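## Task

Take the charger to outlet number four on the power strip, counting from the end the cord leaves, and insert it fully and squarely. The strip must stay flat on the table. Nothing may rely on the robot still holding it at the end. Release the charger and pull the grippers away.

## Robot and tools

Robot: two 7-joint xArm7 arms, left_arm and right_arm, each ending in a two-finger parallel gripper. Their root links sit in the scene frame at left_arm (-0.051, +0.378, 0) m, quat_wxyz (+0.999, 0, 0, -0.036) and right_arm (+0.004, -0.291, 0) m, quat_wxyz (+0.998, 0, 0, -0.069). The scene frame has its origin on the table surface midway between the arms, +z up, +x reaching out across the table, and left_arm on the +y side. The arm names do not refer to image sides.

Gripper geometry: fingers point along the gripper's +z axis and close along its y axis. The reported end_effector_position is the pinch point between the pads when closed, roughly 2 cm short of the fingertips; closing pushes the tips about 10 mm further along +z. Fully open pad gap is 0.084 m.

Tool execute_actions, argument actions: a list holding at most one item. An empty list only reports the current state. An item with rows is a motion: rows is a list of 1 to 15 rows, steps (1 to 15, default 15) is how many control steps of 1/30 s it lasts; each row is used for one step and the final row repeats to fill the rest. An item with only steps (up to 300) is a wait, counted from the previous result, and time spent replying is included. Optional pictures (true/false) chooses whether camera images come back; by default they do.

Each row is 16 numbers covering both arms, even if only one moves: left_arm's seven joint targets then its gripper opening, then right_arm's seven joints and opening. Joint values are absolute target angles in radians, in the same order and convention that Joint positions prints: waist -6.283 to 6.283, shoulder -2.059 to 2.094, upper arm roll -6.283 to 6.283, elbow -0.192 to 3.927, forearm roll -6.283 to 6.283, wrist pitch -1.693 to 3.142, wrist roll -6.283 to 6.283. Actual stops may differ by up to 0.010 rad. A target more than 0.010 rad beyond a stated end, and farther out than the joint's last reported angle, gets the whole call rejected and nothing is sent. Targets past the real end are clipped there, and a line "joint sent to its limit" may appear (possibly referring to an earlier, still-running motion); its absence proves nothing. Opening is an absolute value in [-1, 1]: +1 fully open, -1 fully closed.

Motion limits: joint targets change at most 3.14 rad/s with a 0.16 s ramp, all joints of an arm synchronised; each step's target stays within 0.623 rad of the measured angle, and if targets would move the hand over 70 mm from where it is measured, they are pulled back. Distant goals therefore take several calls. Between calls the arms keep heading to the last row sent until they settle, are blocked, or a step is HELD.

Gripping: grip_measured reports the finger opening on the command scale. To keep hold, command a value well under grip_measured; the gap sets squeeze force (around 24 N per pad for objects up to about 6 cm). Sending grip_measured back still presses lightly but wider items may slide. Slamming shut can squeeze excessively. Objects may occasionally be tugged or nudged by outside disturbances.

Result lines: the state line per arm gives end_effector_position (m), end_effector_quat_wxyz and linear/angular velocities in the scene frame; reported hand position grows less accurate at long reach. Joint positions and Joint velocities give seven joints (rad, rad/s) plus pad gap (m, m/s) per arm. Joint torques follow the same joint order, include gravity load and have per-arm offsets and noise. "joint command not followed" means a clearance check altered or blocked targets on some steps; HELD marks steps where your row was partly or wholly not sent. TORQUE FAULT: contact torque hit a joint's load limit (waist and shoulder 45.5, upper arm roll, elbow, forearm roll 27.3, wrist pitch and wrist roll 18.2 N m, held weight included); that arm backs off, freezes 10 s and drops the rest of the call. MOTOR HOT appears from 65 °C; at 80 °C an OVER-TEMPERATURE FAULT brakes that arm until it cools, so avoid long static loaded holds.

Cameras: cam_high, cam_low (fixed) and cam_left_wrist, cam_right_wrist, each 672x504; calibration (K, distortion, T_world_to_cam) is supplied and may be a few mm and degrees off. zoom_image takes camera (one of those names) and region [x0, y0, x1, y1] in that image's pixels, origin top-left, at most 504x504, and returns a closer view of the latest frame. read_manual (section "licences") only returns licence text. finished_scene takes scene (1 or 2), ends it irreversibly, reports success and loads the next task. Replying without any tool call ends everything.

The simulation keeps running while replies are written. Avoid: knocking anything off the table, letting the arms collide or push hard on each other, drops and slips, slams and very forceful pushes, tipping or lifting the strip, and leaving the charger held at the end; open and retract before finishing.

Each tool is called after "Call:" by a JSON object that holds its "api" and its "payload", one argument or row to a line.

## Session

Call:
{"api": "execute_actions", "payload": {
  "actions": []
}}

Scene clock: 0.00 s of 5400.00 s.
left_arm: end_effector_position=(+0.3406, -0.4062, +0.2610) grip_measured=+1.00 end_effector_quat_wxyz=(+0.731, +0.673, +0.086, -0.066) end_effector_velocity=(+0.000, +0.000, -0.000) end_effector_angular_velocity=(+0.000, -0.001, -0.000) | right_arm: end_effector_position=(+0.3052, -0.5755, +0.1894) grip_measured=+1.00 end_effector_quat_wxyz=(-0.410, +0.774, -0.474, +0.088) end_effector_velocity=(+0.001, -0.000, +0.001) end_effector_angular_velocity=(-0.001, -0.002, +0.001)
Joint positions: left_arm=[-0.817  1.078 -0.273  2.229 -2.125  0.618  0.664  0.084] | right_arm=[-0.752  0.099 -0.286  0.969  0.812  1.402 -0.451  0.084]
Joint velocities: left_arm=[-0.     0.     0.     0.     0.001  0.     0.    -0.   ] | right_arm=[ 0.    -0.     0.001  0.001  0.001  0.    -0.     0.   ]
Joint torques (N m, as the arm reports them, + toward a larger angle): no reading
camera_calibration (this result's frames):
cam_left_wrist: T_world_to_cam=[[0.206684, 0.0829159, 0.974888, -0.255333], [-0.977498, -0.0254572, 0.209402, 0.334407], [0.0421807, -0.996231, 0.0757886, -0.311909], [0, 0, 0, 1]] pos_world=[0.392811, -0.281049, 0.202535]
cam_right_wrist: T_world_to_cam=[[-0.661414, -0.225485, -0.715324, 0.237115], [-0.53707, 0.808122, 0.241857, 0.648204], [0.523534, 0.544147, -0.655604, 0.411944], [0, 0, 0, 1]] pos_world=[0.289296, -0.69452, 0.282913]

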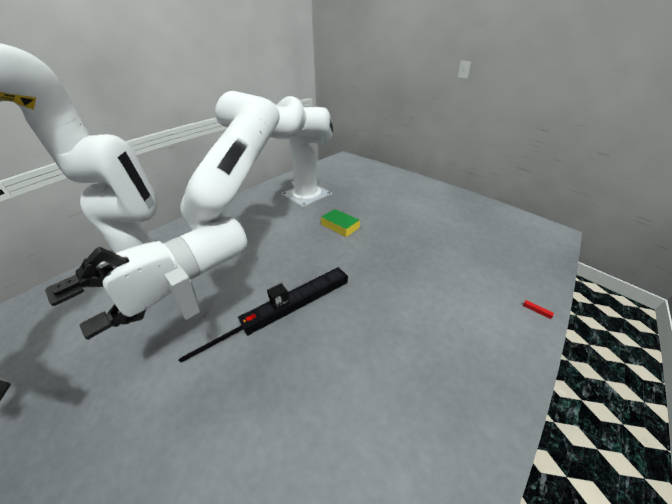

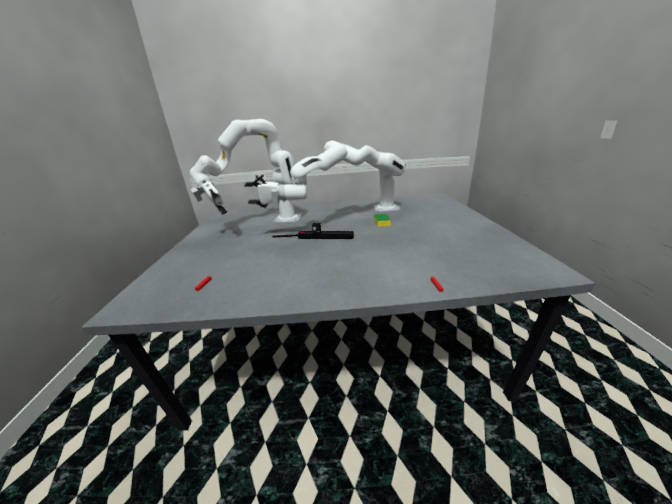

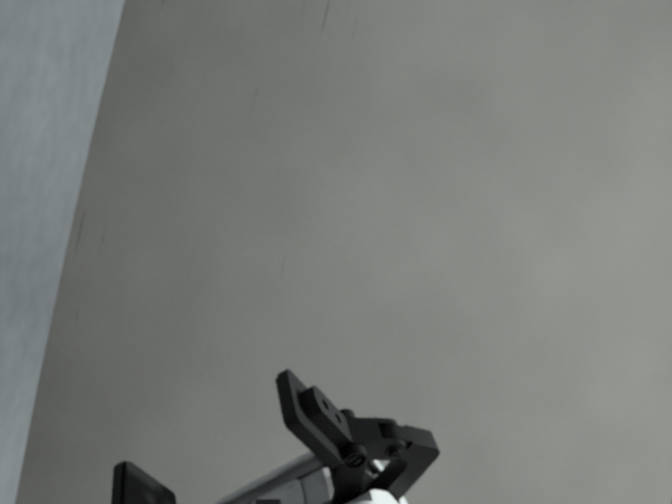

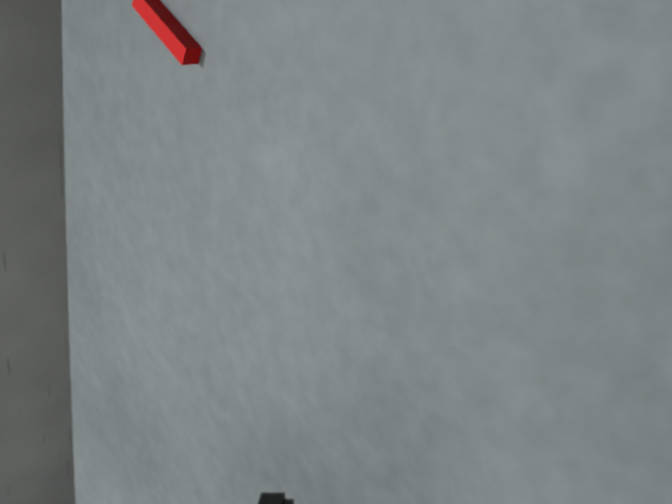

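Call:
{"api": "zoom_image", "payload": {
  "camera": "cam_high",
  "region": [230, 255, 360, 345]
}}

Region (230, 255, 360, 345) of cam_high's 672x504 image, scaled by 3.877, with more detail than that image has; it fills the top 349 rows of this view, and the rest is white.

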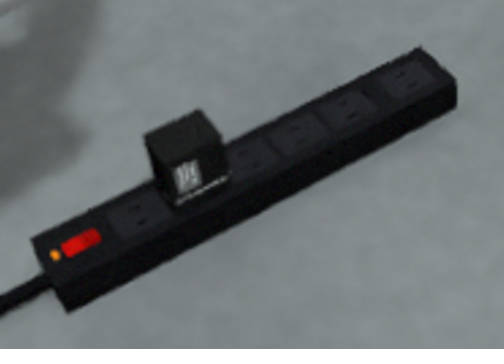

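Call:
{"api": "execute_actions", "payload": {
  "actions": [
    {"rows": [[-0.621,0.3589,0,1.5025,0,1.1436,-2.059,-1,-0.752,0.099,-0.286,0.969,0.812,1.402,-0.451,1]], "steps": 15}
  ],
  "pictures": false
}}

Call:
{"api": "execute_actions", "payload": {
  "actions": [
    {"rows": [[-0.621,0.3589,0,1.5025,0,1.1436,-2.059,-1,-0.752,0.099,-0.286,0.969,0.812,1.402,-0.451,1]], "steps": 12}
  ],
  "pictures": false
}}

Call:
{"api": "execute_actions", "payload": {
  "actions": [
    {"rows": [[-0.621,0.3589,0,1.5025,0,1.1436,-2.059,-1,0.651,-0.146,0,0.8746,0,1.0206,2.29,1]], "steps": 15}
  ],
  "pictures": false
}}

Call:
{"api": "execute_actions", "payload": {
  "actions": [
    {"steps": 60}
  ]
}}

Scene clock: 30.77 s of 5400.00 s.
left_arm: end_effector_position=(+0.3293, -0.2893, +0.3329) grip_measured=-1.00 end_effector_quat_wxyz=(+0.623, +0.764, -0.003, -0.167) end_effector_velocity=(-0.061, +0.351, -0.050) end_effector_angular_velocity=(+1.340, +0.364, -0.490) | right_arm: end_effector_position=(+0.3052, -0.5754, +0.1893) grip_measured=+1.00 end_effector_quat_wxyz=(-0.410, +0.774, -0.474, +0.088) end_effector_velocity=(-0.000, -0.000, -0.001) end_effector_angular_velocity=(+0.001, +0.001, -0.002)
Joint positions: left_arm=[-0.693  0.634 -0.101  1.784 -1.597  0.948  0.135  0.   ] | right_arm=[-0.752  0.099 -0.286  0.969  0.812  1.402 -0.451  0.084]
Joint velocities: left_arm=[ 0.237 -0.885  0.332 -0.891  1.597  0.618 -1.592  0.   ] | right_arm=[-0.     0.002 -0.     0.     0.001 -0.001  0.    -0.   ]
Joint torques (N m, as the arm reports them, + toward a larger angle): left_arm=[ -0.26 -30.5   -2.03  14.5   -0.11   0.33   0.55] | right_arm=[  1.28 -20.06  -0.97  13.46   0.63  -0.18   0.34]
Steps of this call (steps 1 to 90: nothing new was sent; then 27.27 s passed at rest; steps 91 to 105: all 15 steps of this action). Readings (joint positions):
91: left_arm=[-0.817 1.078 -0.273 2.229 -2.125 0.619 0.664] | right_arm=[-0.752 0.099 -0.286 0.969 0.812 1.402 -0.451]
92: left_arm=[-0.816 1.074 -0.271 2.224 -2.120 0.623 0.659] | right_arm=[-0.752 0.099 -0.286 0.969 0.812 1.402 -0.451]
94: left_arm=[-0.806 1.038 -0.254 2.177 -2.078 0.659 0.616] | right_arm=[-0.752 0.099 -0.286 0.969 0.812 1.402 -0.451]
98: left_arm=[-0.758 0.882 -0.191 2.032 -1.927 0.775 0.465] | right_arm=[-0.752 0.099 -0.286 0.969 0.812 1.402 -0.451]
105: the state above

Scene clock: 31.17 s of 5400.00 s.
left_arm: end_effector_position=(+0.3175, -0.1541, +0.2602) grip_measured=-1.00 end_effector_quat_wxyz=(+0.329, +0.911, +0.111, -0.223) end_effector_velocity=(+0.043, +0.337, -0.221) end_effector_angular_velocity=(+1.907, +0.162, +0.507) | right_arm: end_effector_position=(+0.3052, -0.5754, +0.1893) grip_measured=+1.00 end_effector_quat_wxyz=(-0.410, +0.774, -0.474, +0.088) end_effector_velocity=(+0.000, +0.000, +0.001) end_effector_angular_velocity=(-0.001, -0.002, +0.001)
Joint positions: left_arm=[-0.638  0.425 -0.024  1.569 -0.901  1.097 -0.56   0.   ] | right_arm=[-0.752  0.099 -0.286  0.969  0.812  1.402 -0.451  0.084]
Joint velocities: left_arm=[ 0.065 -0.251  0.091 -0.259  1.829  0.181 -1.824  0.   ] | right_arm=[ 0.    -0.001  0.001  0.     0.     0.001 -0.    -0.   ]
Joint torques (N m, as the arm reports them, + toward a larger angle): left_arm=[  1.09 -28.66  -0.98  14.75  -1.05  -1.03   0.6 ] | right_arm=[  1.38 -19.64  -1.09  13.41   0.4   -0.14   0.48]
Steps of this call (steps 1 to 12: all 12 steps of this action). Readings (joint positions):
1: left_arm=[-0.685 0.605 -0.091 1.755 -1.543 0.968 0.081] | right_arm=[-0.752 0.099 -0.286 0.969 0.812 1.402 -0.451]
2: left_arm=[-0.679 0.579 -0.081 1.729 -1.488 0.986 0.026] | right_arm=[-0.752 0.099 -0.286 0.969 0.812 1.402 -0.451]
4: left_arm=[-0.667 0.534 -0.064 1.682 -1.375 1.018 -0.086] | right_arm=[-0.752 0.099 -0.286 0.969 0.812 1.402 -0.451]
8: left_arm=[-0.649 0.468 -0.040 1.613 -1.142 1.066 -0.319] | right_arm=[-0.752 0.099 -0.286 0.969 0.812 1.402 -0.451]
12: the state above

Scene clock: 31.67 s of 5400.00 s.
left_arm: end_effector_position=(+0.3798, -0.0017, +0.2002) grip_measured=-1.00 end_effector_quat_wxyz=(+0.015, +0.876, +0.481, -0.032) end_effector_velocity=(+0.082, +0.129, -0.004) end_effector_angular_velocity=(+0.621, -0.247, +2.366) | right_arm: end_effector_position=(+0.3697, -0.4457, +0.1771) grip_measured=+1.00 end_effector_quat_wxyz=(-0.216, +0.902, -0.370, -0.059) end_effector_velocity=(+0.129, +0.311, +0.002) end_effector_angular_velocity=(-0.761, +0.477, +0.698)
Joint positions: left_arm=[-0.622  0.363 -0.001  1.507 -0.076  1.141 -1.669  0.   ] | right_arm=[-0.341 -0.028 -0.136  0.92   0.421  1.205 -0.04   0.084]
Joint velocities: left_arm=[ 0.01  -0.04   0.014 -0.037  0.706  0.027 -2.644  0.   ] | right_arm=[ 1.024 -0.218  0.252 -0.085 -0.774 -0.338  1.018  0.   ]
Joint torques (N m, as the arm reports them, + toward a larger angle): left_arm=[  0.48 -27.31  -0.58  14.47  -2.22  -1.87   1.08] | right_arm=[  0.09 -18.24  -1.37  13.61   0.29  -1.11   0.13]
Steps of this call (steps 1 to 15: all 15 steps of this action). Readings (joint positions):
1: left_arm=[-0.636 0.417 -0.021 1.561 -0.840 1.103 -0.621] | right_arm=[-0.752 0.099 -0.286 0.969 0.812 1.402 -0.451]
2: left_arm=[-0.635 0.410 -0.019 1.554 -0.778 1.108 -0.683] | right_arm=[-0.748 0.097 -0.286 0.968 0.807 1.398 -0.446]
4: left_arm=[-0.631 0.398 -0.015 1.542 -0.653 1.116 -0.808] | right_arm=[-0.711 0.082 -0.275 0.962 0.766 1.372 -0.404]
8: left_arm=[-0.627 0.382 -0.008 1.525 -0.400 1.128 -1.069] | right_arm=[-0.580 0.035 -0.209 0.945 0.639 1.303 -0.278]
15: the state above

Scene clock: 33.67 s of 5400.00 s.
left_arm: end_effector_position=(+0.3885, +0.0120, +0.2000) grip_measured=-1.00 end_effector_quat_wxyz=(-0.000, +0.776, +0.631, +0.000) end_effector_velocity=(+0.000, +0.000, -0.001) end_effector_angular_velocity=(+0.000, +0.001, +0.002) | right_arm: end_effector_position=(+0.3677, -0.0862, +0.2000) grip_measured=+1.00 end_effector_quat_wxyz=(+0.000, +0.631, -0.776, -0.000) end_effector_velocity=(-0.000, +0.000, +0.000) end_effector_angular_velocity=(-0.000, -0.001, -0.000)
Joint positions: left_arm=[-0.621  0.359  0.     1.502  0.     1.144 -2.059  0.   ] | right_arm=[ 0.651 -0.146 -0.     0.875  0.     1.021  2.29   0.084]
Joint velocities: left_arm=[ 0.001  0.001 -0.     0.    -0.    -0.    -0.001  0.   ] | right_arm=[ 0.    -0.     0.001  0.    -0.001  0.     0.002  0.   ]
Joint torques (N m, as the arm reports them, + toward a larger angle): left_arm=[  1.76 -28.16  -0.32  14.65   0.21  -1.83   0.55] | right_arm=[  1.33 -16.55  -0.21  14.81  -0.24  -1.7    0.35]
Steps of this call (steps 1 to 60: the robot went on to your last target). Readings (joint positions):
1: left_arm=[-0.622 0.362 -0.001 1.506 -0.056 1.141 -1.754] | right_arm=[-0.307 -0.035 -0.128 0.918 0.396 1.194 -0.006]
2: left_arm=[-0.621 0.361 -0.001 1.505 -0.040 1.142 -1.830] | right_arm=[-0.273 -0.042 -0.121 0.915 0.372 1.184 0.028]
4: left_arm=[-0.621 0.360 -0.001 1.504 -0.020 1.143 -1.942] | right_arm=[-0.206 -0.053 -0.107 0.911 0.330 1.165 0.095]
8: left_arm=[-0.621 0.359 -0.000 1.503 -0.006 1.143 -2.029] | right_arm=[-0.074 -0.073 -0.084 0.903 0.261 1.135 0.227]
60: the state above
camera_calibration (this result's frames):
cam_left_wrist: T_world_to_cam=[[0.977703, -0.209983, -0.00195934, -0.341112], [-0.209991, -0.977688, -0.0053825, 0.160828], [-0.000785387, 0.00567393, -0.999984, 0.327146], [0, 0, 0, 1]] pos_world=[0.367536, 0.0837558, 0.327337]
cam_right_wrist: T_world_to_cam=[[-0.980337, 0.197154, 0.00833714, 0.405365], [0.197097, 0.980357, -0.00724083, 0.0786021], [-0.00960093, -0.00545524, -0.999939, 0.337468], [0, 0, 0, 1]] pos_world=[0.385142, -0.155137, 0.334637]

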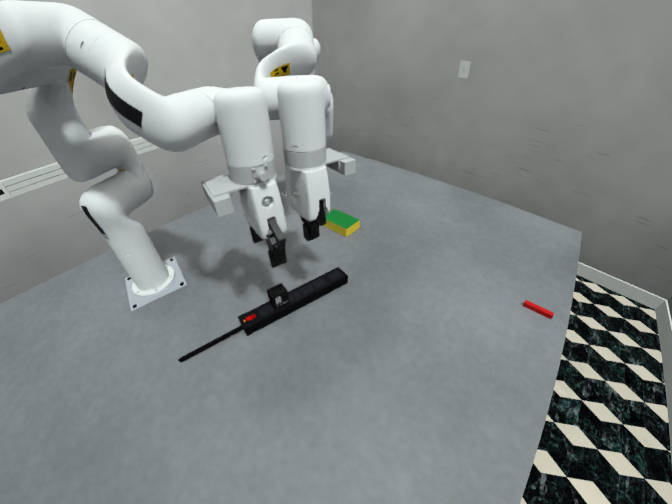

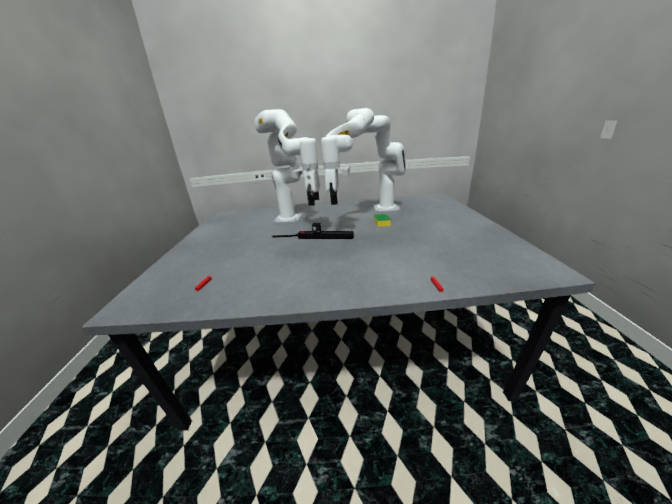

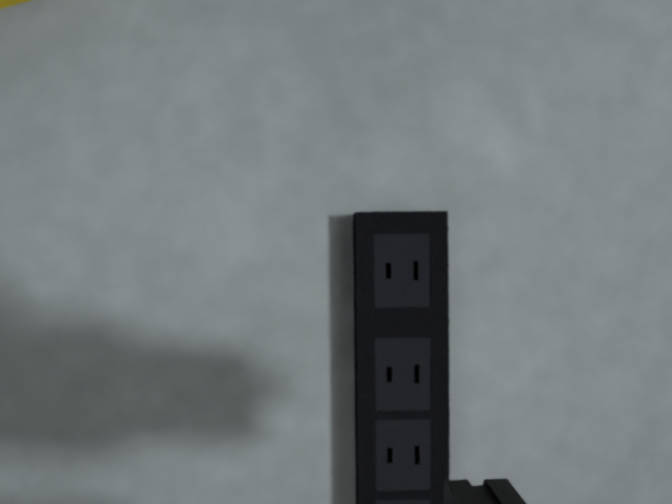

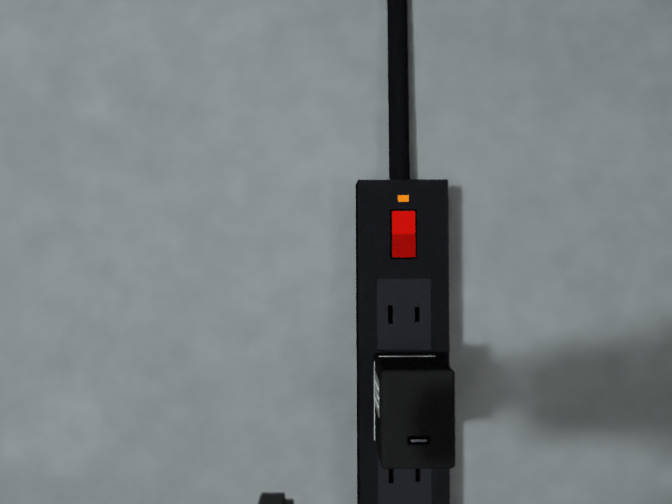

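Call:
{"api": "execute_actions", "payload": {
  "actions": [
    {"rows": [[-0.621,0.5359,0,1.3439,0,0.8080,-2.059,-1,0.6528,0.12754,0,0.70981,0,0.58227,2.2858,1]], "steps": 15}
  ],
  "pictures": false
}}

Call:
{"api": "execute_actions", "payload": {
  "actions": [
    {"steps": 20}
  ]
}}

Scene clock: 57.83 s of 5400.00 s.
left_arm: end_effector_position=(+0.3874, +0.0130, +0.0643) grip_measured=-1.00 end_effector_quat_wxyz=(-0.004, +0.776, +0.631, -0.001) end_effector_velocity=(+0.013, -0.013, -0.040) end_effector_angular_velocity=(-0.063, -0.074, -0.001) | right_arm: end_effector_position=(+0.3672, -0.0856, +0.0634) grip_measured=+1.00 end_effector_quat_wxyz=(+0.004, +0.633, -0.774, -0.001) end_effector_velocity=(-0.001, -0.000, -0.087) end_effector_angular_velocity=(+0.027, -0.048, +0.004)
Joint positions: left_arm=[-0.621  0.529  0.     1.349 -0.     0.828 -2.059  0.   ] | right_arm=[ 0.653  0.111  0.     0.719 -0.     0.616  2.286  0.084]
Joint velocities: left_arm=[-0.002  0.064 -0.001 -0.05  -0.001 -0.21  -0.001  0.   ] | right_arm=[ 0.001  0.188 -0.    -0.103  0.    -0.347 -0.003  0.   ]
Joint torques (N m, as the arm reports them, + toward a larger angle): left_arm=[  1.73 -34.75  -0.42  15.75   0.23  -1.84   0.61] | right_arm=[  1.27 -25.    -0.76  15.34  -0.12  -1.98   0.43]
Steps of this call (steps 1 to 15: the robot went on to your last target; steps 16 to 90: nothing new was sent; then 20.67 s passed at rest; steps 91 to 105: all 15 steps of this action). Readings (joint positions):
91: left_arm=[-0.621 0.359 -0.000 1.502 -0.000 1.143 -2.059] | right_arm=[0.651 -0.146 -0.000 0.875 -0.000 1.020 2.290]
92: left_arm=[-0.621 0.360 -0.000 1.501 0.000 1.138 -2.059] | right_arm=[0.651 -0.144 -0.000 0.873 0.000 1.015 2.290]
94: left_arm=[-0.621 0.377 -0.000 1.487 0.000 1.096 -2.059] | right_arm=[0.651 -0.121 -0.000 0.862 0.000 0.971 2.290]
98: left_arm=[-0.621 0.449 0.000 1.421 -0.000 0.976 -2.059] | right_arm=[0.652 -0.022 0.000 0.799 -0.000 0.824 2.288]
105: the state above

Scene clock: 58.50 s of 5400.00 s.
left_arm: end_effector_position=(+0.3885, +0.0120, +0.0601) grip_measured=-1.00 end_effector_quat_wxyz=(+0.000, +0.776, +0.631, +0.000) end_effector_velocity=(-0.001, -0.000, -0.001) end_effector_angular_velocity=(+0.001, +0.002, -0.003) | right_arm: end_effector_position=(+0.3679, -0.0852, +0.0561) grip_measured=+1.00 end_effector_quat_wxyz=(-0.000, +0.633, -0.774, +0.000) end_effector_velocity=(+0.000, -0.000, -0.001) end_effector_angular_velocity=(-0.001, +0.000, +0.001)
Joint positions: left_arm=[-0.621  0.536 -0.     1.344  0.     0.808 -2.059  0.   ] | right_arm=[ 0.653  0.127 -0.     0.71   0.     0.582  2.286  0.084]
Joint velocities: left_arm=[-0.001  0.002 -0.001 -0.001  0.     0.     0.001  0.   ] | right_arm=[-0.     0.003 -0.001  0.001 -0.002 -0.001  0.     0.   ]
Joint torques (N m, as the arm reports them, + toward a larger angle): left_arm=[  1.74 -29.88  -0.39  13.31   0.2   -1.86   0.58] | right_arm=[  1.47 -19.31  -0.33  11.87  -0.36  -1.79   0.35]
Steps of this call (steps 1 to 20: the robot went on to your last target). Readings (joint positions):
1: left_arm=[-0.621 0.531 0.000 1.349 -0.000 0.822 -2.059] | right_arm=[0.653 0.116 0.000 0.716 -0.000 0.606 2.286]
2: left_arm=[-0.621 0.531 0.000 1.349 -0.000 0.818 -2.059] | right_arm=[0.653 0.118 0.000 0.715 -0.000 0.599 2.286]
4: left_arm=[-0.621 0.532 -0.000 1.348 0.000 0.813 -2.059] | right_arm=[0.653 0.122 -0.000 0.714 0.000 0.591 2.286]
8: left_arm=[-0.621 0.534 -0.000 1.346 0.000 0.809 -2.059] | right_arm=[0.653 0.125 -0.000 0.712 0.000 0.584 2.286]
20: the state above
camera_calibration (this result's frames):
cam_left_wrist: T_world_to_cam=[[0.977702, -0.209988, -0.00174505, -0.341457], [-0.209995, -0.977688, -0.00527172, 0.160038], [-0.000599114, 0.00552062, -0.999985, 0.187179], [0, 0, 0, 1]] pos_world=[0.367562, 0.0837323, 0.187424]
cam_right_wrist: T_world_to_cam=[[-0.981472, 0.19143, 0.00814017, 0.406531], [0.191375, 0.981491, -0.00707797, 0.0786985], [-0.00934444, -0.005389, -0.999942, 0.193502], [0, 0, 0, 1]] pos_world=[0.385746, -0.154021, 0.190739]

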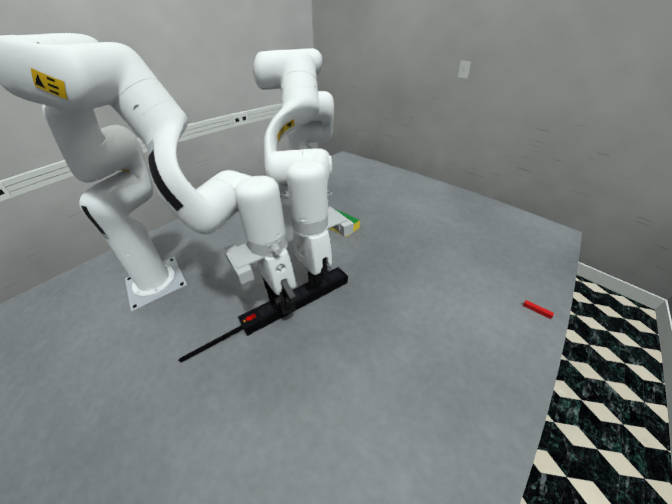

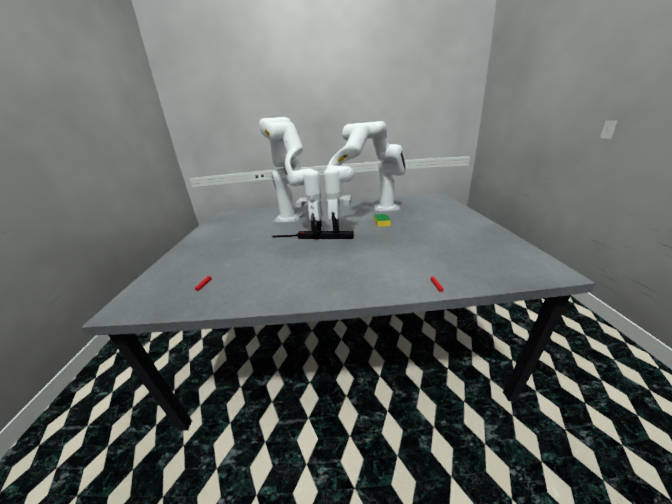

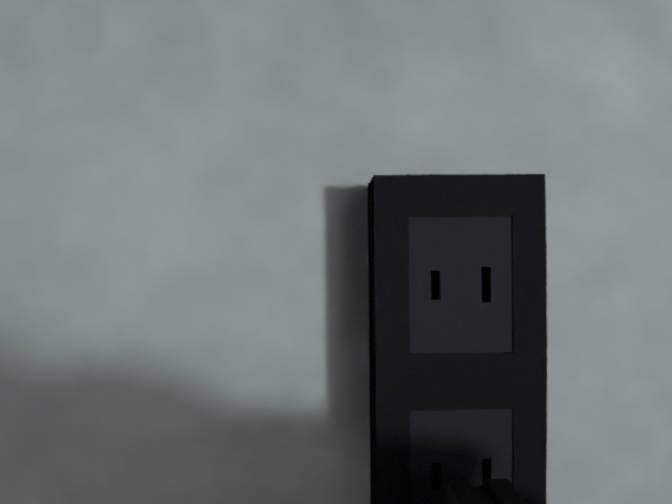

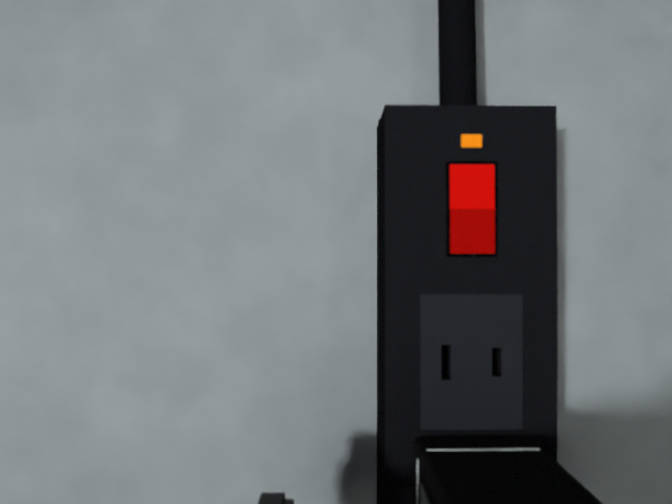

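Call:
{"api": "execute_actions", "payload": {
  "actions": [
    {"rows": [[-0.621,0.5501,0,1.3409,0,0.7908,-2.059,-1,0.6502,0.12067,0,0.70051,0,0.57984,2.2832,0.6],[-0.621,0.5501,0,1.3409,0,0.7908,-2.059,-1,0.6502,0.12067,0,0.70051,0,0.57984,2.2832,0.3],[-0.621,0.5501,0,1.3409,0,0.7908,-2.059,-1,0.6502,0.12067,0,0.70051,0,0.57984,2.2832,0.0],[-0.621,0.5501,0,1.3409,0,0.7908,-2.059,-1,0.6502,0.12067,0,0.70051,0,0.57984,2.2832,-0.2],[-0.621,0.5501,0,1.3409,0,0.7908,-2.059,-1,0.6502,0.12067,0,0.70051,0,0.57984,2.2832,-0.2],[-0.621,0.5501,0,1.3409,0,0.7908,-2.059,-1,0.6502,0.12067,0,0.70051,0,0.57984,2.2832,-0.2],[-0.621,0.5501,0,1.3409,0,0.7908,-2.059,-1,0.6502,0.12067,0,0.70051,0,0.57984,2.2832,-0.2],[-0.621,0.5501,0,1.3409,0,0.7908,-2.059,-1,0.6502,0.12067,0,0.70051,0,0.57984,2.2832,-0.2],[-0.621,0.5501,0,1.3409,0,0.7908,-2.059,-1,0.6502,0.12067,0,0.70051,0,0.57984,2.2832,-0.2],[-0.621,0.5501,0,1.3409,0,0.7908,-2.059,-1,0.6502,0.12067,0,0.70051,0,0.57984,2.2832,-0.25],[-0.621,0.5501,0,1.3409,0,0.7908,-2.059,-1,0.6502,0.12067,0,0.70051,0,0.57984,2.2832,-0.3],[-0.621,0.5501,0,1.3409,0,0.7908,-2.059,-1,0.6502,0.12067,0,0.70051,0,0.57984,2.2832,-0.35],[-0.621,0.5501,0,1.3409,0,0.7908,-2.059,-1,0.6502,0.12067,0,0.70051,0,0.57984,2.2832,-0.45],[-0.621,0.5501,0,1.3409,0,0.7908,-2.059,-1,0.6502,0.12067,0,0.70051,0,0.57984,2.2832,-0.6],[-0.621,0.5501,0,1.3409,0,0.7908,-2.059,-1,0.6502,0.12067,0,0.70051,0,0.57984,2.2832,-1]], "steps": 15}
  ],
  "pictures": false
}}

Call:
{"api": "execute_actions", "payload": {
  "actions": [
    {"rows": [[-0.621,0.5501,0,1.3409,0,0.7908,-2.059,-1,0.6502,0.12067,0,0.70051,0,0.57984,2.2832,-1],[-0.621,0.5501,0,1.3409,0,0.7908,-2.059,-1,0.6502,0.12067,0,0.70051,0,0.57984,2.2832,-1],[-0.621,0.5519,0,1.3406,0,0.7887,-2.059,-1,0.6502,0.12067,0,0.70051,0,0.57984,2.2832,-1],[-0.621,0.5519,0,1.3406,0,0.7887,-2.059,-1,0.6502,0.12067,0,0.70051,0,0.57984,2.2832,-1],[-0.621,0.5519,0,1.3406,0,0.7887,-2.059,-1,0.6502,0.12067,0,0.70051,0,0.57984,2.2832,-1],[-0.621,0.5537,0,1.3403,0,0.7866,-2.059,-1,0.6502,0.12067,0,0.70051,0,0.57984,2.2832,-1],[-0.621,0.5537,0,1.3403,0,0.7866,-2.059,-1,0.6502,0.12067,0,0.70051,0,0.57984,2.2832,-1],[-0.621,0.5537,0,1.3403,0,0.7866,-2.059,-1,0.6502,0.12067,0,0.70051,0,0.57984,2.2832,-1],[-0.621,0.5555,0,1.3400,0,0.7845,-2.059,-1,0.6502,0.12067,0,0.70051,0,0.57984,2.2832,-1]], "steps": 15}
  ],
  "pictures": false
}}

Call:
{"api": "execute_actions", "payload": {
  "actions": [
    {"steps": 15}
  ],
  "pictures": false
}}

Scene clock: 110.90 s of 5400.00 s.
left_arm: end_effector_position=(+0.3886, +0.0119, +0.0523) grip_measured=-1.00 end_effector_quat_wxyz=(+0.000, +0.776, +0.631, +0.000) end_effector_velocity=(-0.001, +0.001, -0.002) end_effector_angular_velocity=(+0.002, +0.002, +0.001) | right_arm: end_effector_position=(+0.3663, -0.0874, +0.0561) grip_measured=-0.33 end_effector_quat_wxyz=(-0.000, +0.633, -0.774, +0.000) end_effector_velocity=(+0.000, -0.000, -0.000) end_effector_angular_velocity=(+0.001, -0.001, -0.001)
Joint positions: left_arm=[-0.621  0.55  -0.     1.341  0.     0.791 -2.059  0.   ] | right_arm=[0.65  0.121 0.    0.701 0.    0.58  2.283 0.03 ]
Joint velocities: left_arm=[ 0.     0.001  0.001 -0.003 -0.    -0.001 -0.     0.   ] | right_arm=[-0.    -0.    -0.001 -0.001  0.    -0.002 -0.     0.   ]
Joint torques (N m, as the arm reports them, + toward a larger angle): left_arm=[  1.64 -29.98  -0.35  13.22   0.07  -1.84   0.55] | right_arm=[  1.58 -19.31  -0.84  11.64  -0.16  -1.8    0.32]
Steps of this call (steps 1 to 15: the robot went on to your last target; steps 16 to 90: nothing new was sent; then 48.90 s passed at rest; steps 91 to 105: all 15 steps of this action). Readings (joint positions):
91: left_arm=[-0.621 0.536 -0.000 1.344 -0.000 0.808 -2.059] | right_arm=[0.653 0.127 0.000 0.710 -0.000 0.582 2.286]
92: left_arm=[-0.621 0.538 -0.000 1.344 0.000 0.805 -2.059] | right_arm=[0.652 0.126 0.000 0.708 -0.000 0.582 2.285]
94: left_arm=[-0.621 0.543 -0.000 1.343 0.000 0.798 -2.059] | right_arm=[0.651 0.124 0.000 0.704 -0.000 0.581 2.284]
98: left_arm=[-0.621 0.550 0.000 1.340 -0.000 0.793 -2.059] | right_arm=[0.650 0.121 -0.000 0.701 0.000 0.580 2.283]
105: the state above

Scene clock: 111.40 s of 5400.00 s.
left_arm: end_effector_position=(+0.3885, +0.0121, +0.0492) grip_measured=-1.00 end_effector_quat_wxyz=(-0.000, +0.776, +0.631, -0.000) end_effector_velocity=(+0.001, -0.001, -0.001) end_effector_angular_velocity=(-0.002, -0.002, +0.001) | right_arm: end_effector_position=(+0.3662, -0.0874, +0.0560) grip_measured=-0.33 end_effector_quat_wxyz=(-0.000, +0.633, -0.774, +0.000) end_effector_velocity=(-0.000, -0.000, -0.000) end_effector_angular_velocity=(+0.000, +0.002, -0.001)
Joint positions: left_arm=[-0.621  0.555  0.     1.34  -0.     0.785 -2.059  0.   ] | right_arm=[ 0.65   0.121  0.     0.701 -0.     0.58   2.283  0.03 ]
Joint velocities: left_arm=[ 0.     0.003 -0.     0.001 -0.    -0.005 -0.     0.   ] | right_arm=[ 0.     0.001 -0.     0.001  0.001  0.001 -0.    -0.   ]
Joint torques (N m, as the arm reports them, + toward a larger angle): left_arm=[  1.73 -30.2   -0.35  13.19   0.14  -1.83   0.59] | right_arm=[  1.71 -19.15  -0.66  11.62  -0.34  -1.55   0.38]
Steps of this call (steps 1 to 15: all 15 steps of this action). Readings (joint positions):
1: left_arm=[-0.621 0.550 -0.000 1.341 0.000 0.791 -2.059] | right_arm=[0.650 0.121 0.000 0.701 0.000 0.580 2.283]
2: left_arm=[-0.621 0.550 -0.000 1.341 0.000 0.791 -2.059] | right_arm=[0.650 0.121 0.000 0.701 0.000 0.580 2.283]
4: left_arm=[-0.621 0.550 -0.000 1.341 0.000 0.790 -2.059] | right_arm=[0.650 0.121 0.000 0.701 0.000 0.580 2.283]
8: left_arm=[-0.621 0.552 -0.000 1.341 0.000 0.788 -2.059] | right_arm=[0.650 0.121 0.000 0.701 0.000 0.580 2.283]
15: the state above

Scene clock: 111.90 s of 5400.00 s.
left_arm: end_effector_position=(+0.3885, +0.0120, +0.0491) grip_measured=-1.00 end_effector_quat_wxyz=(+0.000, +0.776, +0.631, +0.000) end_effector_velocity=(-0.000, +0.000, -0.000) end_effector_angular_velocity=(+0.001, +0.000, -0.001) | right_arm: end_effector_position=(+0.3662, -0.0874, +0.0560) grip_measured=-0.33 end_effector_quat_wxyz=(-0.000, +0.633, -0.774, +0.000) end_effector_velocity=(+0.000, -0.000, +0.000) end_effector_angular_velocity=(+0.001, -0.001, -0.001)
Joint positions: left_arm=[-0.621  0.555 -0.     1.34  -0.     0.785 -2.059  0.   ] | right_arm=[0.65  0.121 0.    0.701 0.    0.58  2.283 0.03 ]
Joint velocities: left_arm=[ 0.     0.001  0.    -0.     0.001 -0.     0.001  0.   ] | right_arm=[ 0.    -0.    -0.001 -0.    -0.    -0.002 -0.    -0.   ]
Joint torques (N m, as the arm reports them, + toward a larger angle): left_arm=[  1.87 -30.04  -0.37  13.1    0.16  -1.83   0.56] | right_arm=[  1.17 -19.16  -0.76  11.38  -0.08  -1.48   0.33]
Steps of this call (steps 1 to 15: the robot went on to your last target). Readings (joint positions):
1: left_arm=[-0.621 0.555 0.000 1.340 -0.000 0.785 -2.059] | right_arm=[0.650 0.121 0.000 0.701 -0.000 0.580 2.283]
2: left_arm=[-0.621 0.555 0.000 1.340 -0.000 0.785 -2.059] | right_arm=[0.650 0.121 0.000 0.701 -0.000 0.580 2.283]
4: left_arm=[-0.621 0.555 -0.000 1.340 0.000 0.785 -2.059] | right_arm=[0.650 0.121 0.000 0.701 -0.000 0.580 2.283]
8: left_arm=[-0.621 0.555 -0.000 1.340 0.000 0.785 -2.059] | right_arm=[0.650 0.121 0.000 0.701 0.000 0.580 2.283]
15: the state above
All arms were judged still, so your last target was given up. Only a new action makes them travel on or press farther. Fingers that are still opening or closing keep moving.

Call:
{"api": "execute_actions", "payload": {
  "actions": [
    {"rows": [[-0.621,0.5573,0,1.3397,0,0.7824,-2.059,-1,0.6502,0.12067,0,0.70051,0,0.57984,2.2832,-1],[-0.621,0.5573,0,1.3397,0,0.7824,-2.059,-1,0.6502,0.12067,0,0.70051,0,0.57984,2.2832,-1],[-0.621,0.5573,0,1.3397,0,0.7824,-2.059,-1,0.6502,0.12067,0,0.70051,0,0.57984,2.2832,-1],[-0.621,0.5573,0,1.3397,0,0.7824,-2.059,-1,0.6502,0.12067,0,0.70051,0,0.57984,2.2832,-1],[-0.621,0.5586,0,1.3395,0,0.7809,-2.059,-1,0.6502,0.12067,0,0.70051,0,0.57984,2.2832,-1]], "steps": 15}
  ],
  "pictures": false
}}

Call:
{"api": "execute_actions", "payload": {
  "actions": [
    {"steps": 15}
  ]
}}

Call:
{"api": "zoom_image", "payload": {
  "camera": "cam_right_wrist",
  "region": [370, 284, 590, 504]
}}

Call:
{"api": "zoom_image", "payload": {
  "camera": "cam_right_wrist",
  "region": [370, 90, 590, 310]
}}

Scene clock: 127.33 s of 5400.00 s.
left_arm: end_effector_position=(+0.3890, +0.0116, +0.0485) grip_measured=-1.00 end_effector_quat_wxyz=(+0.001, +0.776, +0.631, +0.000) end_effector_velocity=(-0.000, -0.001, -0.000) end_effector_angular_velocity=(-0.000, -0.001, -0.002) | right_arm: end_effector_position=(+0.3662, -0.0874, +0.0560) grip_measured=-0.33 end_effector_quat_wxyz=(-0.000, +0.633, -0.774, -0.000) end_effector_velocity=(+0.001, +0.000, +0.001) end_effector_angular_velocity=(+0.001, -0.002, -0.000)
Joint positions: left_arm=[-0.621  0.557 -0.     1.34  -0.     0.781 -2.059  0.   ] | right_arm=[ 0.65   0.121  0.     0.701 -0.     0.58   2.283  0.03 ]
Joint velocities: left_arm=[-0.001  0.    -0.001 -0.001  0.    -0.001  0.     0.   ] | right_arm=[-0.    -0.001 -0.001  0.001 -0.     0.001 -0.    -0.   ]
Joint torques (N m, as the arm reports them, + toward a larger angle): left_arm=[  1.86 -25.67  -0.33  11.77   0.15  -2.13   0.53] | right_arm=[  1.69 -18.86  -0.67  10.95  -0.19  -1.61   0.29]
Steps of this call (steps 1 to 90: nothing new was sent; then 11.93 s passed at rest; steps 91 to 105: all 15 steps of this action). Readings (joint positions):
91: left_arm=[-0.621 0.556 -0.000 1.340 -0.000 0.784 -2.059] | right_arm=[0.650 0.121 0.000 0.701 0.000 0.580 2.283]
92: left_arm=[-0.621 0.556 -0.000 1.340 0.000 0.784 -2.059] | right_arm=[0.650 0.121 0.000 0.701 0.000 0.580 2.283]
94: left_arm=[-0.621 0.556 -0.000 1.340 -0.000 0.783 -2.059] | right_arm=[0.650 0.121 0.000 0.701 0.000 0.580 2.283]
98: left_arm=[-0.621 0.557 -0.000 1.340 -0.000 0.782 -2.059] | right_arm=[0.650 0.121 0.000 0.701 0.000 0.580 2.283]
105: the state above

Scene clock: 127.83 s of 5400.00 s.
left_arm: end_effector_position=(+0.3889, +0.0117, +0.0481) grip_measured=-1.00 end_effector_quat_wxyz=(+0.001, +0.776, +0.631, +0.000) end_effector_velocity=(+0.000, +0.001, -0.002) end_effector_angular_velocity=(+0.003, +0.002, +0.000) | right_arm: end_effector_position=(+0.3662, -0.0874, +0.0560) grip_measured=-0.33 end_effector_quat_wxyz=(-0.000, +0.633, -0.774, -0.000) end_effector_velocity=(-0.000, +0.000, -0.000) end_effector_angular_velocity=(-0.001, +0.000, +0.002)
Joint positions: left_arm=[-0.621  0.558 -0.     1.34  -0.     0.781 -2.059  0.   ] | right_arm=[ 0.65   0.121  0.     0.701 -0.     0.58   2.283  0.03 ]
Joint velocities: left_arm=[ 0.002  0.003 -0.    -0.     0.001 -0.     0.001  0.   ] | right_arm=[ 0.     0.001  0.001 -0.001 -0.001 -0.001 -0.     0.   ]
Joint torques (N m, as the arm reports them, + toward a larger angle): left_arm=[  1.96 -22.97  -0.32  10.6    0.16  -2.05   0.45] | right_arm=[  1.47 -18.48  -0.71  11.05  -0.29  -1.49   0.41]
Steps of this call (steps 1 to 15: the robot went on to your last target). Readings (joint positions):
1: left_arm=[-0.621 0.557 -0.000 1.340 -0.000 0.781 -2.059] | right_arm=[0.650 0.121 0.000 0.701 0.000 0.580 2.283]
2: left_arm=[-0.621 0.557 -0.000 1.340 -0.000 0.781 -2.059] | right_arm=[0.650 0.121 0.000 0.701 0.000 0.580 2.283]
4: left_arm=[-0.621 0.557 -0.000 1.340 -0.000 0.781 -2.059] | right_arm=[0.650 0.121 0.000 0.701 0.000 0.580 2.283]
8: left_arm=[-0.621 0.558 -0.000 1.340 -0.000 0.781 -2.059] | right_arm=[0.650 0.121 0.000 0.701 -0.000 0.580 2.283]
15: the state above
All arms were judged still, so your last target was given up. Only a new action makes them travel on or press farther. Fingers that are still opening or closing keep moving.
camera_calibration (this result's frames):
cam_left_wrist: T_world_to_cam=[[0.977703, -0.209992, -0.000641596, -0.341931], [-0.209992, -0.977692, -0.00468596, 0.159734], [0.000356729, 0.0047162, -0.999989, 0.17482], [0, 0, 0, 1]] pos_world=[0.367788, 0.0835432, 0.175347]
cam_right_wrist: T_world_to_cam=[[-0.981472, 0.191425, 0.00832616, 0.405228], [0.191368, 0.981492, -0.00723658, 0.0812344], [-0.00955732, -0.00550913, -0.999939, 0.193426], [0, 0, 0, 1]] pos_world=[0.384023, -0.156236, 0.190628]

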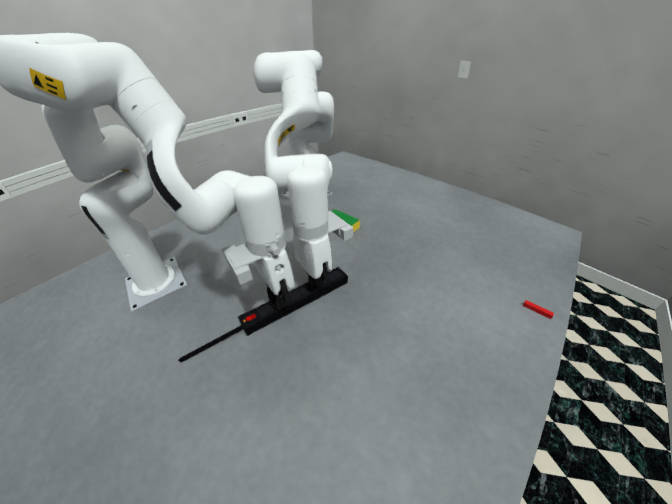

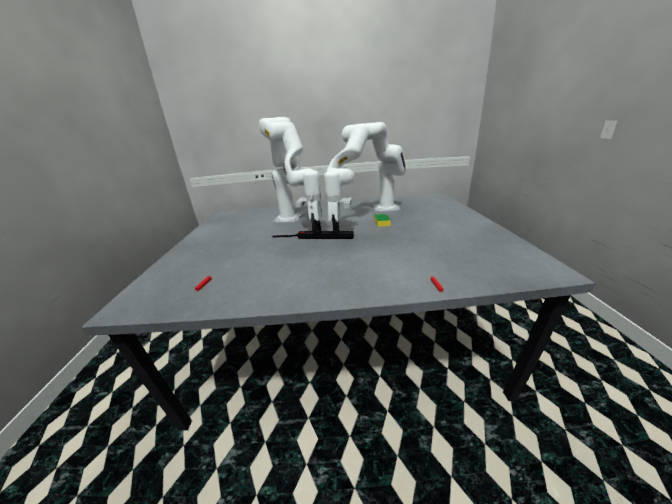

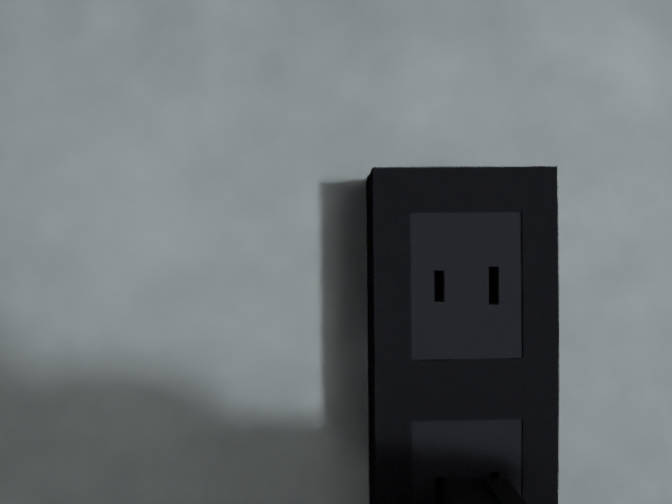

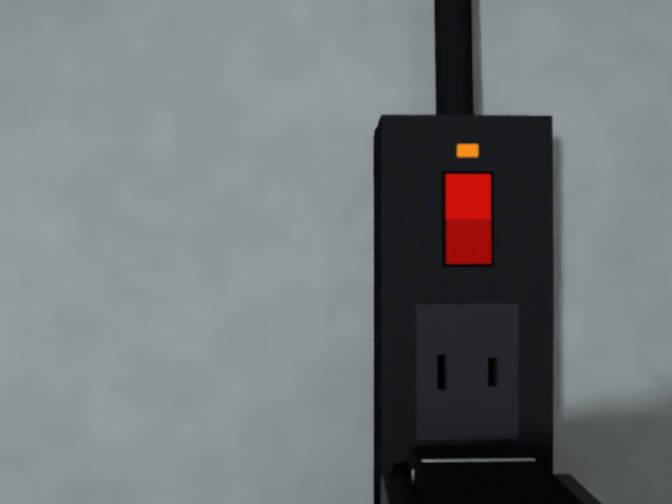

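Region (370, 284, 590, 504) of cam_right_wrist's 672x504 image, scaled by 2.291, with more detail than that image has.

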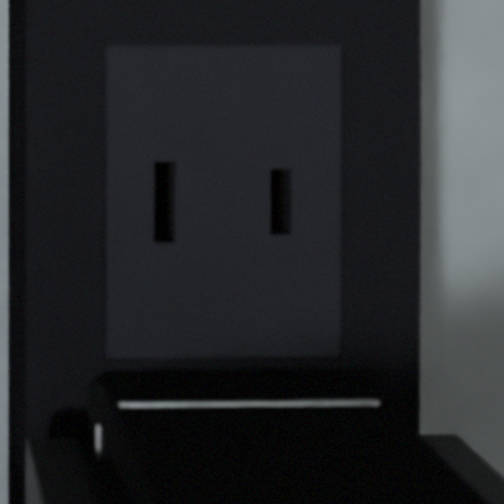

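Region (370, 90, 590, 310) of cam_right_wrist's 672x504 image, scaled by 2.291, with more detail than that image has.

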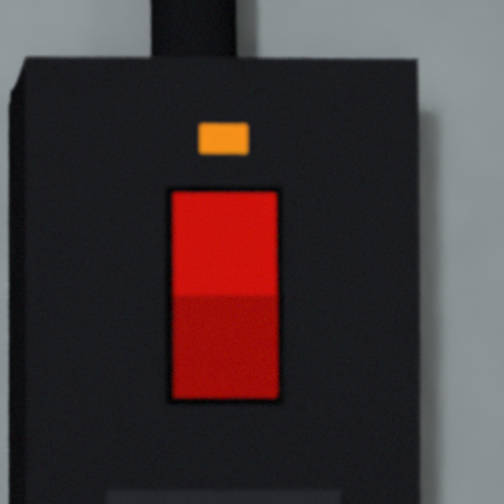

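Call:
{"api": "execute_actions", "payload": {
  "actions": [
    {"rows": [[-0.621,0.5586,0,1.3395,0,0.7809,-2.059,-1,0.6502,0.1181,0,0.7010,0,0.5829,2.2832,-1],[-0.621,0.5586,0,1.3395,0,0.7809,-2.059,-1,0.6502,0.1156,0,0.7015,0,0.5859,2.2832,-1],[-0.621,0.5586,0,1.3395,0,0.7809,-2.059,-1,0.6502,0.1130,0,0.7021,0,0.5891,2.2832,-1],[-0.621,0.5586,0,1.3395,0,0.7809,-2.059,-1,0.6502,0.1105,0,0.7026,0,0.5921,2.2832,-1],[-0.621,0.5586,0,1.3395,0,0.7809,-2.059,-1,0.6502,0.1079,0,0.7031,0,0.5952,2.2832,-1],[-0.621,0.5586,0,1.3395,0,0.7809,-2.059,-1,0.6502,0.1054,0,0.7036,0,0.5982,2.2832,-1],[-0.621,0.5586,0,1.3395,0,0.7809,-2.059,-1,0.6502,0.1028,0,0.7041,0,0.6013,2.2832,-1],[-0.621,0.5586,0,1.3395,0,0.7809,-2.059,-1,0.6502,0.1003,0,0.7046,0,0.6043,2.2832,-1],[-0.621,0.5586,0,1.3395,0,0.7809,-2.059,-1,0.6502,0.0977,0,0.7051,0,0.6074,2.2832,-1],[-0.621,0.5586,0,1.3395,0,0.7809,-2.059,-1,0.6502,0.0952,0,0.7057,0,0.6105,2.2832,-1],[-0.621,0.5586,0,1.3395,0,0.7809,-2.059,-1,0.6502,0.0926,0,0.7062,0,0.6136,2.2832,-1],[-0.621,0.5586,0,1.3395,0,0.7809,-2.059,-1,0.6502,0.0901,0,0.7067,0,0.6166,2.2832,-1],[-0.621,0.5586,0,1.3395,0,0.7809,-2.059,-1,0.6502,0.0875,0,0.7072,0,0.6197,2.2832,-1],[-0.621,0.5586,0,1.3395,0,0.7809,-2.059,-1,0.6502,0.0850,0,0.7077,0,0.6227,2.2832,-1],[-0.621,0.5586,0,1.3395,0,0.7809,-2.059,-1,0.6502,0.08243,0,0.70823,0,0.6258,2.2832,-1]], "steps": 15}
  ],
  "pictures": false
}}

Call:
{"api": "execute_actions", "payload": {
  "actions": [
    {"rows": [[-0.621,0.5586,0,1.3395,0,0.7809,-2.059,-1,0.6502,0.0776,0,0.7096,0,0.6320,2.2832,-1],[-0.621,0.5586,0,1.3395,0,0.7809,-2.059,-1,0.6502,0.0728,0,0.7109,0,0.6381,2.2832,-1],[-0.621,0.5586,0,1.3395,0,0.7809,-2.059,-1,0.6502,0.0680,0,0.7123,0,0.6443,2.2832,-1],[-0.621,0.5586,0,1.3395,0,0.7809,-2.059,-1,0.6502,0.0631,0,0.7136,0,0.6505,2.2832,-1],[-0.621,0.5586,0,1.3395,0,0.7809,-2.059,-1,0.6502,0.0583,0,0.7150,0,0.6567,2.2832,-1],[-0.621,0.5586,0,1.3395,0,0.7809,-2.059,-1,0.6502,0.0523,0,0.7166,0,0.6643,2.2832,-1],[-0.621,0.5586,0,1.3395,0,0.7809,-2.059,-1,0.6502,0.04624,0,0.71831,0,0.67207,2.2832,-1]], "steps": 15}
  ],
  "pictures": false
}}

Call:
{"api": "execute_actions", "payload": {
  "actions": [
    {"steps": 10}
  ]
}}

Scene clock: 157.17 s of 5400.00 s.
left_arm: end_effector_position=(+0.3888, +0.0116, +0.0474) grip_measured=-1.00 end_effector_quat_wxyz=(+0.001, +0.776, +0.631, +0.000) end_effector_velocity=(+0.008, +0.005, -0.000) end_effector_angular_velocity=(-0.006, -0.003, +0.021) | right_arm: end_effector_position=(+0.3660, -0.0876, +0.0674) grip_measured=-0.33 end_effector_quat_wxyz=(+0.001, +0.633, -0.774, -0.000) end_effector_velocity=(+0.001, -0.001, +0.036) end_effector_angular_velocity=(+0.004, -0.007, -0.003)
Joint positions: left_arm=[-0.621  0.559 -0.     1.34  -0.     0.779 -2.059  0.   ] | right_arm=[ 0.65   0.091  0.     0.706 -0.     0.616  2.283  0.03 ]
Joint velocities: left_arm=[ 0.012  0.005  0.006  0.007 -0.008 -0.004  0.001  0.   ] | right_arm=[-0.001 -0.093 -0.003  0.015  0.     0.1   -0.001 -0.   ]
Joint torques (N m, as the arm reports them, + toward a larger angle): left_arm=[  1.82 -19.01   0.56   6.83   1.3    0.05   0.58] | right_arm=[  2.02 -19.96   0.05  14.52   0.16  -3.32   0.37]
Steps of this call (steps 1 to 90: nothing new was sent; then 25.83 s passed at rest; steps 91 to 105: all 15 steps of this action). Readings (joint positions):
91: left_arm=[-0.621 0.559 -0.000 1.340 -0.000 0.781 -2.059] | right_arm=[0.650 0.121 -0.000 0.701 -0.000 0.580 2.283]
92: left_arm=[-0.621 0.559 -0.000 1.340 -0.000 0.781 -2.059] | right_arm=[0.650 0.120 -0.000 0.701 -0.000 0.580 2.283]
94: left_arm=[-0.621 0.559 -0.000 1.340 -0.000 0.780 -2.059] | right_arm=[0.650 0.119 0.000 0.700 0.000 0.583 2.283]
98: left_arm=[-0.622 0.558 -0.001 1.340 -0.000 0.781 -2.059] | right_arm=[0.650 0.112 -0.000 0.700 0.000 0.594 2.283]
105: the state above

Scene clock: 157.67 s of 5400.00 s.
left_arm: end_effector_position=(+0.3887, +0.0118, +0.0475) grip_measured=-1.00 end_effector_quat_wxyz=(+0.000, +0.776, +0.631, +0.000) end_effector_velocity=(+0.001, +0.001, +0.001) end_effector_angular_velocity=(-0.001, -0.000, +0.003) | right_arm: end_effector_position=(+0.3664, -0.0873, +0.0856) grip_measured=-0.33 end_effector_quat_wxyz=(-0.000, +0.633, -0.774, +0.000) end_effector_velocity=(-0.004, -0.002, +0.001) end_effector_angular_velocity=(-0.007, +0.012, +0.001)
Joint positions: left_arm=[-0.621  0.559 -0.     1.34  -0.     0.78  -2.059  0.   ] | right_arm=[0.65  0.047 0.    0.718 0.    0.67  2.283 0.03 ]
Joint velocities: left_arm=[ 0.001 -0.002  0.    -0.    -0.001  0.001 -0.     0.   ] | right_arm=[ 0.    -0.008  0.    -0.003 -0.001  0.019  0.    -0.   ]
Joint torques (N m, as the arm reports them, + toward a larger angle): left_arm=[  3.61 -18.74   0.85   6.1    0.72   0.92   0.68] | right_arm=[  1.59 -18.56  -0.65  12.98  -0.35  -1.89   0.51]
Steps of this call (steps 1 to 15: all 15 steps of this action). Readings (joint positions):
1: left_arm=[-0.621 0.559 -0.000 1.340 -0.000 0.779 -2.059] | right_arm=[0.650 0.088 -0.000 0.707 -0.000 0.619 2.283]
2: left_arm=[-0.621 0.559 -0.000 1.340 -0.000 0.780 -2.059] | right_arm=[0.650 0.085 -0.000 0.707 -0.000 0.623 2.283]
4: left_arm=[-0.621 0.559 -0.000 1.340 -0.000 0.780 -2.059] | right_arm=[0.650 0.078 -0.000 0.709 -0.000 0.631 2.283]
8: left_arm=[-0.621 0.559 -0.000 1.340 -0.000 0.780 -2.059] | right_arm=[0.650 0.060 0.000 0.716 0.000 0.652 2.283]
15: the state above

Scene clock: 158.00 s of 5400.00 s.
left_arm: end_effector_position=(+0.3886, +0.0119, +0.0475) grip_measured=-1.00 end_effector_quat_wxyz=(+0.000, +0.776, +0.631, +0.000) end_effector_velocity=(+0.001, +0.001, -0.000) end_effector_angular_velocity=(+0.001, +0.001, +0.003) | right_arm: end_effector_position=(+0.3662, -0.0874, +0.0860) grip_measured=-0.33 end_effector_quat_wxyz=(+0.000, +0.633, -0.774, -0.000) end_effector_velocity=(+0.001, +0.000, +0.000) end_effector_angular_velocity=(+0.000, -0.002, +0.001)
Joint positions: left_arm=[-0.621  0.559 -0.     1.34  -0.     0.78  -2.059  0.   ] | right_arm=[0.65  0.046 0.    0.718 0.    0.672 2.283 0.03 ]
Joint velocities: left_arm=[ 0.002  0.     0.    -0.    -0.     0.001 -0.001  0.   ] | right_arm=[-0.    -0.    -0.     0.001 -0.001 -0.     0.    -0.   ]
Joint torques (N m, as the arm reports them, + toward a larger angle): left_arm=[  3.61 -19.07   0.89   6.02   0.81   1.27   0.58] | right_arm=[  1.59 -18.76  -0.27  12.98  -0.41  -1.83   0.62]
Steps of this call (steps 1 to 10: the robot went on to your last target). Readings (joint positions):
1: left_arm=[-0.621 0.559 -0.000 1.340 -0.000 0.780 -2.059] | right_arm=[0.650 0.047 0.000 0.718 0.000 0.671 2.283]
2: left_arm=[-0.621 0.559 -0.000 1.340 -0.000 0.780 -2.059] | right_arm=[0.650 0.047 0.000 0.718 0.000 0.671 2.283]
4: left_arm=[-0.621 0.559 -0.000 1.340 -0.000 0.780 -2.059] | right_arm=[0.650 0.047 0.000 0.718 0.000 0.672 2.283]
8: left_arm=[-0.621 0.559 -0.000 1.340 -0.000 0.780 -2.059] | right_arm=[0.650 0.046 0.000 0.718 0.000 0.672 2.283]
10: the state above
camera_calibration (this result's frames):
cam_left_wrist: T_world_to_cam=[[0.977698, -0.210012, -0.00153542, -0.34161], [-0.210017, -0.977684, -0.00513403, 0.159875], [-0.000422942, 0.005342, -0.999986, 0.174445], [0, 0, 0, 1]] pos_world=[0.367641, 0.0836332, 0.174739]
cam_right_wrist: T_world_to_cam=[[-0.981474, 0.191411, 0.00837993, 0.404959], [0.191353, 0.981494, -0.0072812, 0.0814649], [-0.00961855, -0.00554279, -0.999938, 0.223391], [0, 0, 0, 1]] pos_world=[0.384017, -0.156233, 0.220577]

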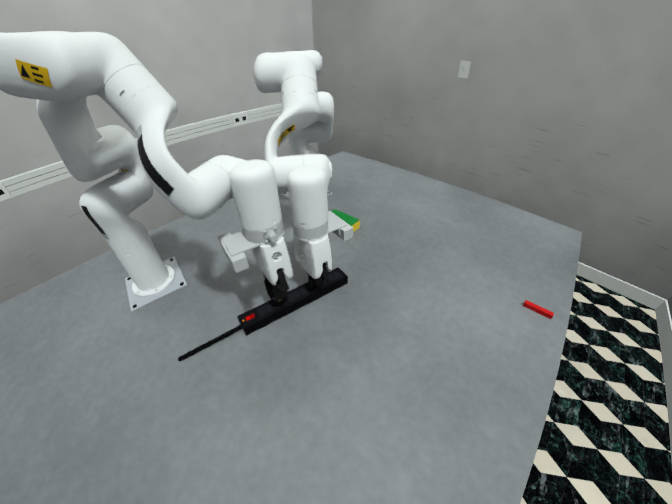

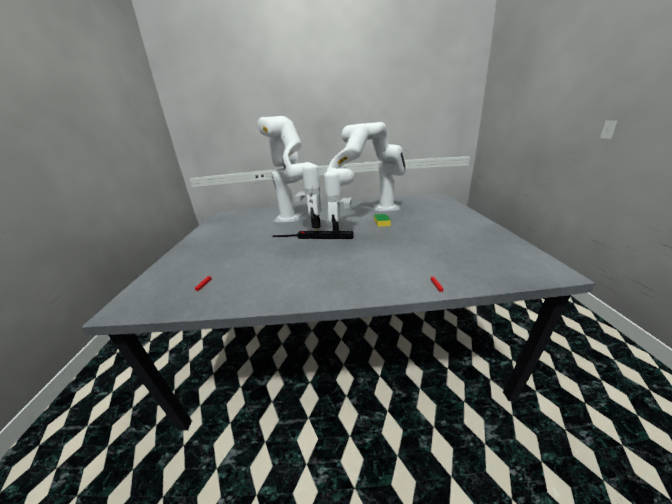

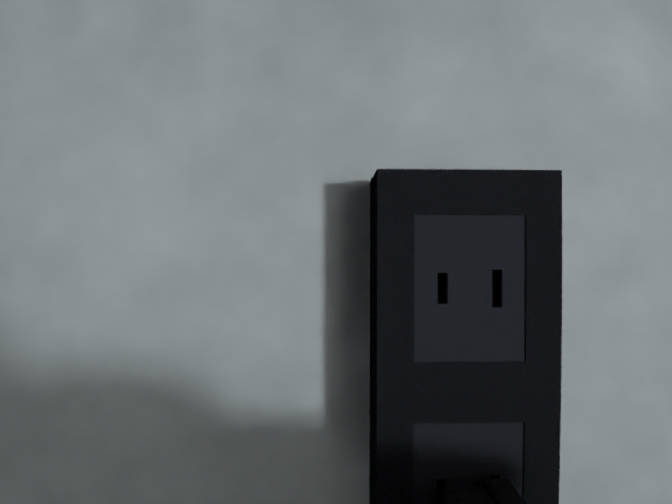

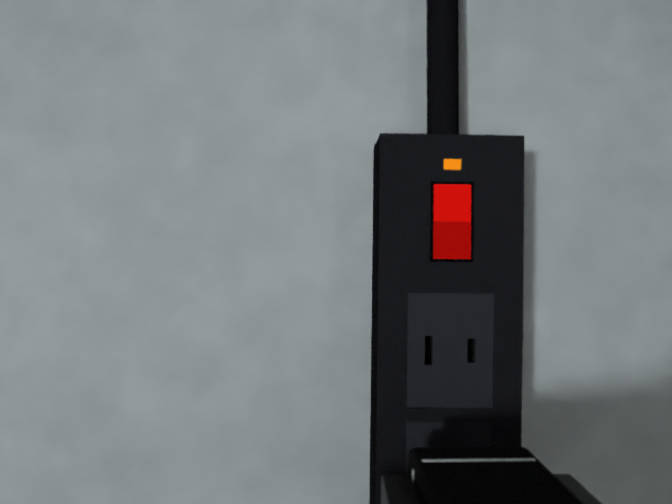

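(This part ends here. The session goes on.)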